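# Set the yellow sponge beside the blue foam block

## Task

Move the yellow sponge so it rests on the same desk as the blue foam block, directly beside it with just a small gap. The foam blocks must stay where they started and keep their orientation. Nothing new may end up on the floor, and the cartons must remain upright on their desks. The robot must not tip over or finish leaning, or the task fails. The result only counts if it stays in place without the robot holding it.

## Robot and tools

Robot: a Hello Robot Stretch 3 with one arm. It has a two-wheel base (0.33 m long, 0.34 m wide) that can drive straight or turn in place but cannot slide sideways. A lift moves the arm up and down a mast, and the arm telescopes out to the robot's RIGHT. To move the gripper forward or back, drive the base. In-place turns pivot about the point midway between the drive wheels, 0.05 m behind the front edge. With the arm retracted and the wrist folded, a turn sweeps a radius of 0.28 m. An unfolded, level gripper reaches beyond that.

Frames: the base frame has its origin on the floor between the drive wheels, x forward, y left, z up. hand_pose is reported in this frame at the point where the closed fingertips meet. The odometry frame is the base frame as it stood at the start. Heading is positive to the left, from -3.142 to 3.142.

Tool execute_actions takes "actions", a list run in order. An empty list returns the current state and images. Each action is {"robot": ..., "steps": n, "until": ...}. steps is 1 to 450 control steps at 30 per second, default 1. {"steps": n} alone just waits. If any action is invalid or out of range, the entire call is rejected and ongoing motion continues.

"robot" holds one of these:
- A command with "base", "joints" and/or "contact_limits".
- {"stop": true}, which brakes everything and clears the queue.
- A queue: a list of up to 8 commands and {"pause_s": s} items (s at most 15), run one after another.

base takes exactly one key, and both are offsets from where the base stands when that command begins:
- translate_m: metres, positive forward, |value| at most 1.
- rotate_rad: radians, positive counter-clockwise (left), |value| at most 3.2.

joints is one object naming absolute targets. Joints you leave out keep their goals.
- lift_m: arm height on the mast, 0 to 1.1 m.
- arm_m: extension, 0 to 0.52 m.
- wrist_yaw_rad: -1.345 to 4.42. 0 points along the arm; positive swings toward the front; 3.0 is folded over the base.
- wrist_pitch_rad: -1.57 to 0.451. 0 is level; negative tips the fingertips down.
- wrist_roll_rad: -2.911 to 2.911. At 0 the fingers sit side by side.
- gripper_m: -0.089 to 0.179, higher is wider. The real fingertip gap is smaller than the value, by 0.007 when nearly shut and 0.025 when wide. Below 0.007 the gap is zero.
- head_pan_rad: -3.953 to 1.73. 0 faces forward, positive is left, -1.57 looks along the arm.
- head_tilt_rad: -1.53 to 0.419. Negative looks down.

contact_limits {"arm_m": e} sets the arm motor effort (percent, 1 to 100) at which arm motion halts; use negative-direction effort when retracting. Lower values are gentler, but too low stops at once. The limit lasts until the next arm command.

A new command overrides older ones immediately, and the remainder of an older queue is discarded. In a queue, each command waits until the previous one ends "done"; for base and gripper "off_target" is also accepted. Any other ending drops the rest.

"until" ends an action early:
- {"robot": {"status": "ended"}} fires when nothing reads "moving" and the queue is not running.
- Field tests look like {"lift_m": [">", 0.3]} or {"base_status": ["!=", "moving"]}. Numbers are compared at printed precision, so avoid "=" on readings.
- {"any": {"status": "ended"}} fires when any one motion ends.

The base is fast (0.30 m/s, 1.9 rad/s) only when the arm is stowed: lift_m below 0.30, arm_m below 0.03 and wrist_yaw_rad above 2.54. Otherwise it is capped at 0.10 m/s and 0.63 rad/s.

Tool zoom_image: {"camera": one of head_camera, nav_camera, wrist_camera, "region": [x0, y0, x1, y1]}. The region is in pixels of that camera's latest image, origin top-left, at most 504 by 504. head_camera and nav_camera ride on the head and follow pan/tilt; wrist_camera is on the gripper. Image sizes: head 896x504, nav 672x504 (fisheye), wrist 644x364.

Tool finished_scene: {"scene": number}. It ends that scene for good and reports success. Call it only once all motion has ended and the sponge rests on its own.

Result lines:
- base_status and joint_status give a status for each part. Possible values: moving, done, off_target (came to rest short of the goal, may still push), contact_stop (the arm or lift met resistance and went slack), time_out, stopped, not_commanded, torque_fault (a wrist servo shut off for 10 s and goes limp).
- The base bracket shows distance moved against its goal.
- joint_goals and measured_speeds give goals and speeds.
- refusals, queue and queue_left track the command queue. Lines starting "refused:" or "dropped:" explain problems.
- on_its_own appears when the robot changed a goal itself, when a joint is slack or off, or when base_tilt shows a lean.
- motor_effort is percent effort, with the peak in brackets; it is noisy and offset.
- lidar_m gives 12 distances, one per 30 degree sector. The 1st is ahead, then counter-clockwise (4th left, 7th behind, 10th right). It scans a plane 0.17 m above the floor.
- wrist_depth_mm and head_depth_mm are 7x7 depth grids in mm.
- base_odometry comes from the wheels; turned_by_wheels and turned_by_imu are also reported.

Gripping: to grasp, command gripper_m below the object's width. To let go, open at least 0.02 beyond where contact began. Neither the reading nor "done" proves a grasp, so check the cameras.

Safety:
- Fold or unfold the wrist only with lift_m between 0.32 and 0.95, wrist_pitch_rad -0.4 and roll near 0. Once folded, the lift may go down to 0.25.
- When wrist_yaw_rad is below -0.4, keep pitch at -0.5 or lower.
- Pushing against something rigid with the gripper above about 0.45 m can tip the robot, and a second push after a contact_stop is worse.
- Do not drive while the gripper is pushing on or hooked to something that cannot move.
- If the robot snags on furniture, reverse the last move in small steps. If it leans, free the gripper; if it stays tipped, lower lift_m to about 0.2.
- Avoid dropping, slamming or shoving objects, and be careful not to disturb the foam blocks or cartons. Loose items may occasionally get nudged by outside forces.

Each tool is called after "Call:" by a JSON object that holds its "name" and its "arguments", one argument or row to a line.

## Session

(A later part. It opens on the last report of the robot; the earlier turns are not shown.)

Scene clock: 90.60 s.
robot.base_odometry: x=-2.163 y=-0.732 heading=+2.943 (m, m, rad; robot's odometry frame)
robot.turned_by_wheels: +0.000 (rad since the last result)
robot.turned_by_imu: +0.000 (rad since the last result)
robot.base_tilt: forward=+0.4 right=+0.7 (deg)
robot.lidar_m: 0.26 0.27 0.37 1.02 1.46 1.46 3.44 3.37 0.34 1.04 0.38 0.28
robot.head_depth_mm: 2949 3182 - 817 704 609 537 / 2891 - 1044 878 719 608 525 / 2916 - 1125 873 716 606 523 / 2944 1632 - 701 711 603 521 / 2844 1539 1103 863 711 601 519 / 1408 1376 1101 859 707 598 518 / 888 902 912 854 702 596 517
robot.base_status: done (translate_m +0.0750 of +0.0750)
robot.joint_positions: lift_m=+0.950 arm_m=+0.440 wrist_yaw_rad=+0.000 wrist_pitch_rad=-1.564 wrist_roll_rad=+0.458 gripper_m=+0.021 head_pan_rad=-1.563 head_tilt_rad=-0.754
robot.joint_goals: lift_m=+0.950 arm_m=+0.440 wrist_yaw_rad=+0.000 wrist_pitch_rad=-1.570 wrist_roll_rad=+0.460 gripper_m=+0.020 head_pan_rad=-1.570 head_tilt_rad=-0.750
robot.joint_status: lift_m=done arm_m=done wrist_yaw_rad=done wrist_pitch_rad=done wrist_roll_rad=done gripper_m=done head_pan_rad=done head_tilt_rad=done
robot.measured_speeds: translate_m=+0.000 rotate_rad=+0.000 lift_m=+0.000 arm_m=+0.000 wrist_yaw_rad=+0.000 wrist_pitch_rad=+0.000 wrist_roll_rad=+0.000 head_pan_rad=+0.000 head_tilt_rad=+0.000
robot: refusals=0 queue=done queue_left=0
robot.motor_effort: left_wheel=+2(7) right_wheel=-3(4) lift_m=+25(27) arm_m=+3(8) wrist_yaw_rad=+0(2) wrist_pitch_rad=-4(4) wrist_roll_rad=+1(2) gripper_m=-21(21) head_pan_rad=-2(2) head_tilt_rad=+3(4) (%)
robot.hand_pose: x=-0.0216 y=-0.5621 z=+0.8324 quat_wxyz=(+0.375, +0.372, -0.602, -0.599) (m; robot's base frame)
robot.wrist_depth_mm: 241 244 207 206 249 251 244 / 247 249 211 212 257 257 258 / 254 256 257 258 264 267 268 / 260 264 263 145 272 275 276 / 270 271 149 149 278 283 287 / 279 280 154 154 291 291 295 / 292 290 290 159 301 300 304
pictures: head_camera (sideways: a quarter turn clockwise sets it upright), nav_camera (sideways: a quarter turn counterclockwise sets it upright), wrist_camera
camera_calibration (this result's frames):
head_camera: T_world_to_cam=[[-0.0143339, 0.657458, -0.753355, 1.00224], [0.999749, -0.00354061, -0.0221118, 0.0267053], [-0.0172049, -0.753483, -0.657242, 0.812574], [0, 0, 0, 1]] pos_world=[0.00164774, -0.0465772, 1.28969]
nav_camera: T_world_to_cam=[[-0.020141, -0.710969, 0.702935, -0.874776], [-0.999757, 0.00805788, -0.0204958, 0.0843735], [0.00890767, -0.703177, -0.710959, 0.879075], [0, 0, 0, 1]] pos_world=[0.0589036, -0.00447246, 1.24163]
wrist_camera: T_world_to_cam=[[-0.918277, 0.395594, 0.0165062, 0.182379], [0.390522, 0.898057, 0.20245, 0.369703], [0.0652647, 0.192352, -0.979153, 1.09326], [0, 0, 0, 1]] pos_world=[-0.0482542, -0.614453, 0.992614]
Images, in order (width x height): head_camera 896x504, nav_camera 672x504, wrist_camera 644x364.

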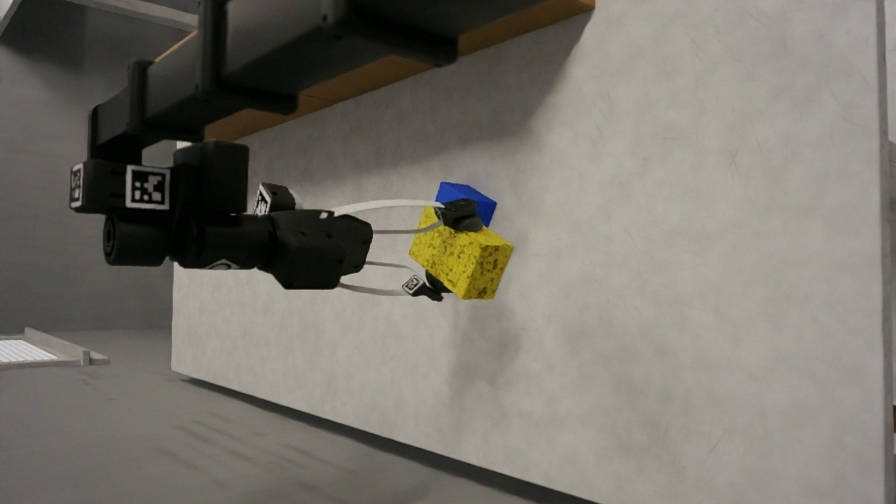

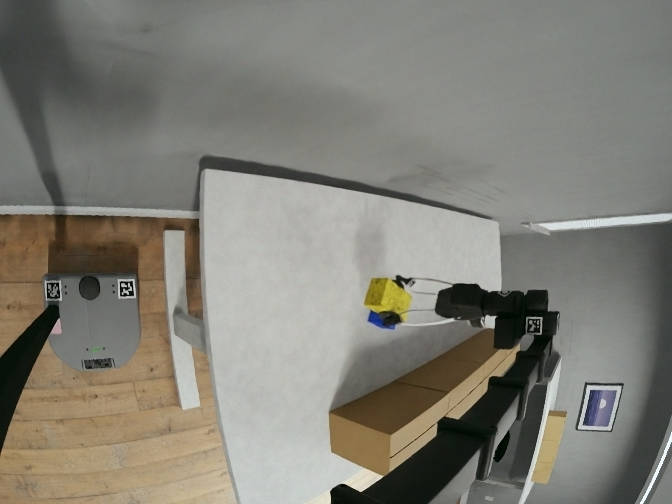

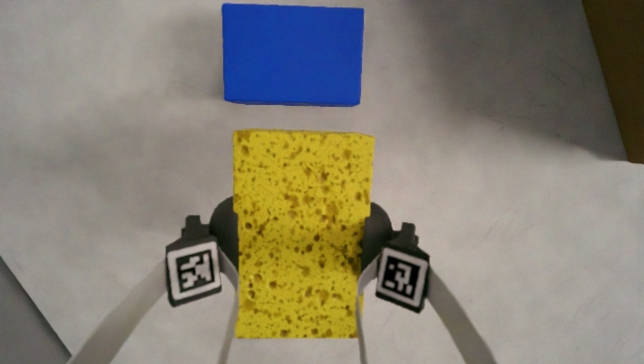

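Call:
{"name": "execute_actions", "arguments": {
  "actions": [
    {"robot":{"joints":{"arm_m":0.445,"lift_m":0.882}},"steps":300,"until":{"robot":{"status":"ended"}}}
  ]
}}

Scene clock: 92.20 s.
robot.base_odometry: x=-2.163 y=-0.732 heading=+2.943 (m, m, rad; robot's odometry frame)
robot.turned_by_wheels: +0.000 (rad since the last result)
robot.turned_by_imu: +0.000 (rad since the last result)
robot.base_tilt: forward=+0.3 right=+0.7 (deg)
robot.lidar_m: 0.26 0.27 0.37 1.01 1.46 1.46 3.44 3.36 0.34 1.04 0.38 0.28
robot.head_depth_mm: 2935 1164 836 - - 597 538 / 2967 1199 - 851 712 608 525 / 2954 3204 1039 877 716 605 524 / 2937 3110 - 761 704 602 522 / 2836 1533 1102 863 710 602 521 / 1400 1387 1107 861 704 597 518 / 887 905 908 855 699 595 517
robot.base_status: done (translate_m +0.0750 of +0.0750)
robot.joint_positions: lift_m=+0.882 arm_m=+0.445 wrist_yaw_rad=+0.000 wrist_pitch_rad=-1.565 wrist_roll_rad=+0.458 gripper_m=+0.021 head_pan_rad=-1.563 head_tilt_rad=-0.754
robot.joint_goals: lift_m=+0.882 arm_m=+0.445 wrist_yaw_rad=+0.000 wrist_pitch_rad=-1.570 wrist_roll_rad=+0.460 gripper_m=+0.020 head_pan_rad=-1.570 head_tilt_rad=-0.750
robot.joint_status: lift_m=done arm_m=done wrist_yaw_rad=done wrist_pitch_rad=done wrist_roll_rad=done gripper_m=done head_pan_rad=done head_tilt_rad=done
robot.measured_speeds: translate_m=+0.000 rotate_rad=+0.000 lift_m=+0.000 arm_m=+0.000 wrist_yaw_rad=+0.000 wrist_pitch_rad=+0.000 wrist_roll_rad=+0.000 head_pan_rad=+0.000 head_tilt_rad=+0.000
robot: refusals=0 queue=done queue_left=0
robot.motor_effort: left_wheel=+2(2) right_wheel=-3(3) lift_m=+24(24) arm_m=+3(2) wrist_yaw_rad=+0(0) wrist_pitch_rad=-4(3) wrist_roll_rad=+1(1) gripper_m=-20(20) head_pan_rad=-2(2) head_tilt_rad=+4(3) (%)
robot.hand_pose: x=-0.0216 y=-0.5670 z=+0.7644 quat_wxyz=(+0.375, +0.372, -0.602, -0.599) (m; robot's base frame)
robot.wrist_depth_mm: 180 181 142 143 185 187 190 / 185 186 145 147 191 193 195 / 190 191 192 183 197 199 200 / 196 197 196 145 202 205 206 / 201 203 148 149 208 211 213 / 208 208 154 154 215 218 220 / 213 217 217 159 224 223 228
pictures: head_camera (sideways: a quarter turn clockwise sets it upright), nav_camera (sideways: a quarter turn counterclockwise sets it upright), wrist_camera
camera_calibration (this result's frames):
head_camera: T_world_to_cam=[[-0.0143339, 0.657457, -0.753355, 1.00224], [0.999749, -0.0035405, -0.0221118, 0.0267053], [-0.0172048, -0.753483, -0.657242, 0.812574], [0, 0, 0, 1]] pos_world=[0.00164774, -0.0465772, 1.28969]
nav_camera: T_world_to_cam=[[-0.0201409, -0.710969, 0.702935, -0.874776], [-0.999757, 0.00805776, -0.0204958, 0.0843735], [0.00890776, -0.703177, -0.710959, 0.879075], [0, 0, 0, 1]] pos_world=[0.0589036, -0.00447245, 1.24163]
wrist_camera: T_world_to_cam=[[-0.918277, 0.395593, 0.0165477, 0.185435], [0.390523, 0.898036, 0.202545, 0.387846], [0.0652647, 0.192454, -0.979133, 1.02769], [0, 0, 0, 1]] pos_world=[-0.0482542, -0.61944, 0.924621]
Images, in order (width x height): head_camera 896x504, nav_camera 672x504, wrist_camera 644x364.

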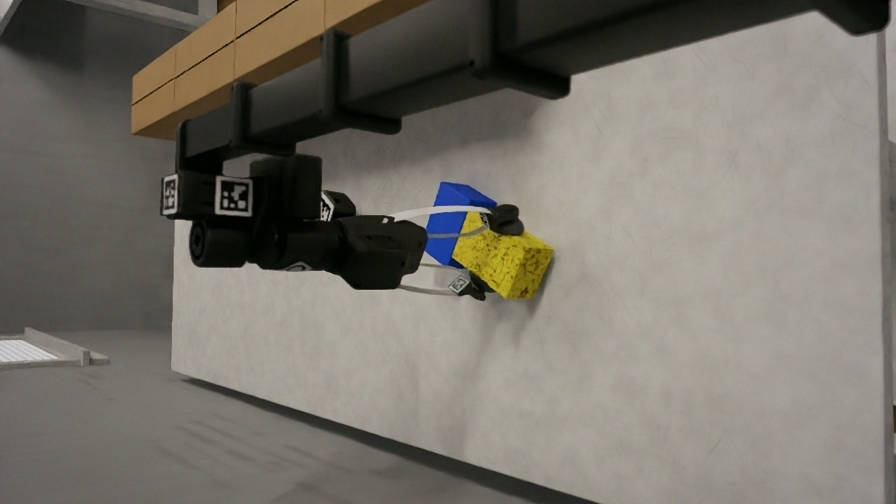

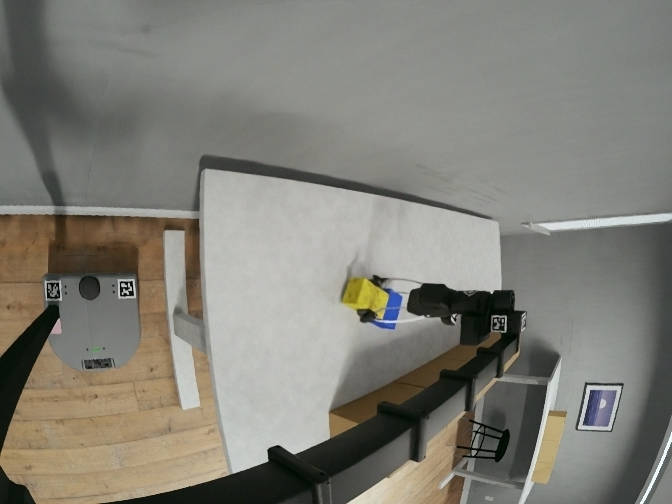

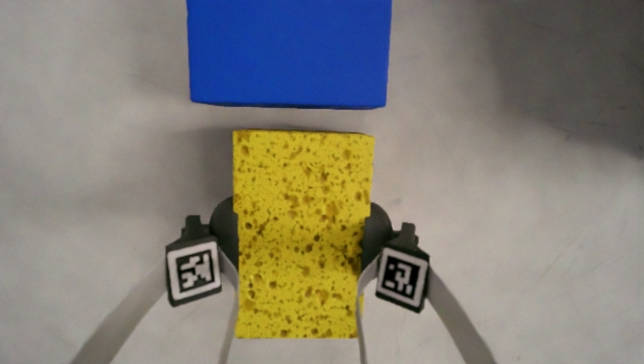

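Call:
{"name": "execute_actions", "arguments": {
  "actions": [
    {"robot":[{"joints":{"arm_m":0.450,"lift_m":0.875}},{"joints":{"gripper_m":0.11}},{"joints":{"lift_m":0.96}}],"steps":300,"until":{"robot":{"status":"ended"}}}
  ]
}}

Scene clock: 97.37 s.
robot.base_odometry: x=-2.163 y=-0.732 heading=+2.943 (m, m, rad; robot's odometry frame)
robot.turned_by_wheels: +0.000 (rad since the last result)
robot.turned_by_imu: -0.001 (rad since the last result)
robot.base_tilt: forward=+0.3 right=+0.7 (deg)
robot.lidar_m: 0.26 0.27 0.38 1.02 1.46 1.46 3.43 3.36 0.34 1.04 0.38 0.27
robot.head_depth_mm: 2922 3154 - 806 702 609 538 / 2889 - 1044 878 719 607 525 / 2796 - 1123 877 715 605 524 / 2872 1650 - 823 711 604 521 / 2813 1544 1107 853 708 599 521 / 1401 1373 1099 854 707 597 518 / 884 898 914 852 701 596 516
robot.base_status: done (translate_m +0.0750 of +0.0750)
robot.joint_positions: lift_m=+0.960 arm_m=+0.450 wrist_yaw_rad=+0.000 wrist_pitch_rad=-1.565 wrist_roll_rad=+0.458 gripper_m=+0.110 head_pan_rad=-1.563 head_tilt_rad=-0.754
robot.joint_goals: lift_m=+0.960 arm_m=+0.450 wrist_yaw_rad=+0.000 wrist_pitch_rad=-1.570 wrist_roll_rad=+0.460 gripper_m=+0.110 head_pan_rad=-1.570 head_tilt_rad=-0.750
robot.joint_status: lift_m=done arm_m=done wrist_yaw_rad=done wrist_pitch_rad=done wrist_roll_rad=done gripper_m=done head_pan_rad=done head_tilt_rad=done
robot.measured_speeds: translate_m=+0.000 rotate_rad=+0.000 lift_m=+0.000 arm_m=+0.000 wrist_yaw_rad=+0.000 wrist_pitch_rad=+0.000 wrist_roll_rad=+0.000 head_pan_rad=+0.000 head_tilt_rad=+0.000
robot: refusals=0 queue=done queue_left=0
robot.motor_effort: left_wheel=+2(3) right_wheel=-3(3) lift_m=+29(29) arm_m=+3(4) wrist_yaw_rad=+0(0) wrist_pitch_rad=-3(4) wrist_roll_rad=+1(1) gripper_m=+0(85) head_pan_rad=-2(2) head_tilt_rad=+4(3) (%)
robot.hand_pose: x=-0.0216 y=-0.5720 z=+0.8422 quat_wxyz=(+0.375, +0.372, -0.602, -0.599) (m; robot's base frame)
robot.wrist_depth_mm: 251 249 252 218 259 260 245 / 256 259 257 220 265 268 266 / 264 266 266 229 272 276 275 / 271 273 274 234 281 284 285 / 280 280 284 243 289 293 296 / 286 - 295 299 299 302 308 / 308 299 304 307 310 311 317
pictures: head_camera (sideways: a quarter turn clockwise sets it upright), nav_camera (sideways: a quarter turn counterclockwise sets it upright), wrist_camera
camera_calibration (this result's frames):
head_camera: T_world_to_cam=[[-0.0143339, 0.657457, -0.753355, 1.00224], [0.999749, -0.00354062, -0.0221118, 0.0267053], [-0.0172049, -0.753483, -0.657242, 0.812574], [0, 0, 0, 1]] pos_world=[0.00164774, -0.0465772, 1.28969]
nav_camera: T_world_to_cam=[[-0.020141, -0.710969, 0.702935, -0.874776], [-0.999757, 0.00805788, -0.0204958, 0.0843735], [0.00890767, -0.703177, -0.710959, 0.879075], [0, 0, 0, 1]] pos_world=[0.0589036, -0.00447246, 1.24163]
wrist_camera: T_world_to_cam=[[-0.918277, 0.395591, 0.0165824, 0.186087], [0.390522, 0.898018, 0.202623, 0.376489], [0.0652647, 0.19254, -0.979116, 1.10483], [0, 0, 0, 1]] pos_world=[-0.0482542, -0.624433, 1.00239]
Images, in order (width x height): head_camera 896x504, nav_camera 672x504, wrist_camera 644x364.

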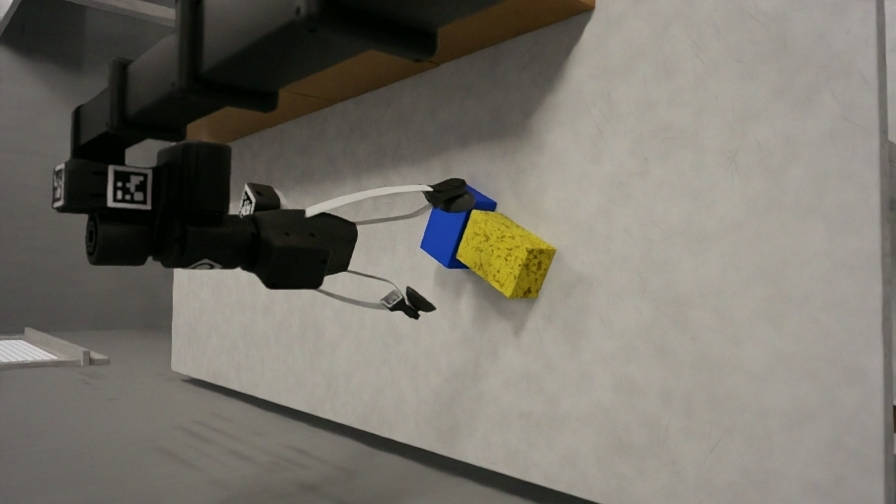

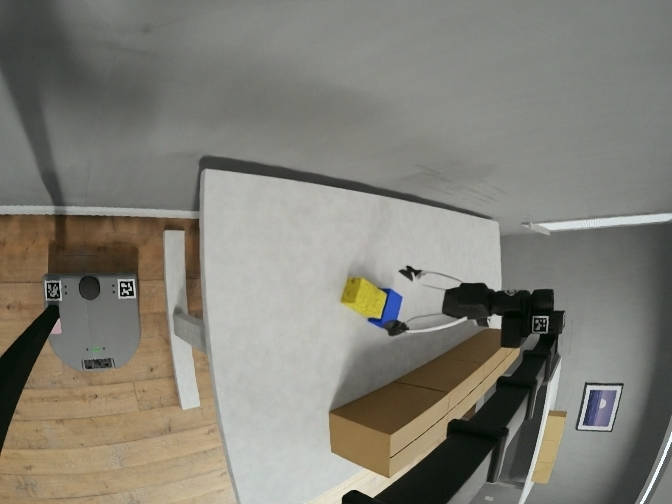

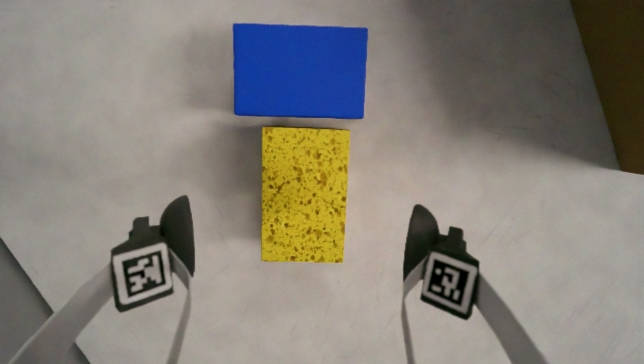

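The sponge is down with a gap of about 8 mm, and the gripper is clear of it.

Call:
{"name": "finished_scene", "arguments": {
  "scene": 1
}}

The scene is finished: the task was done.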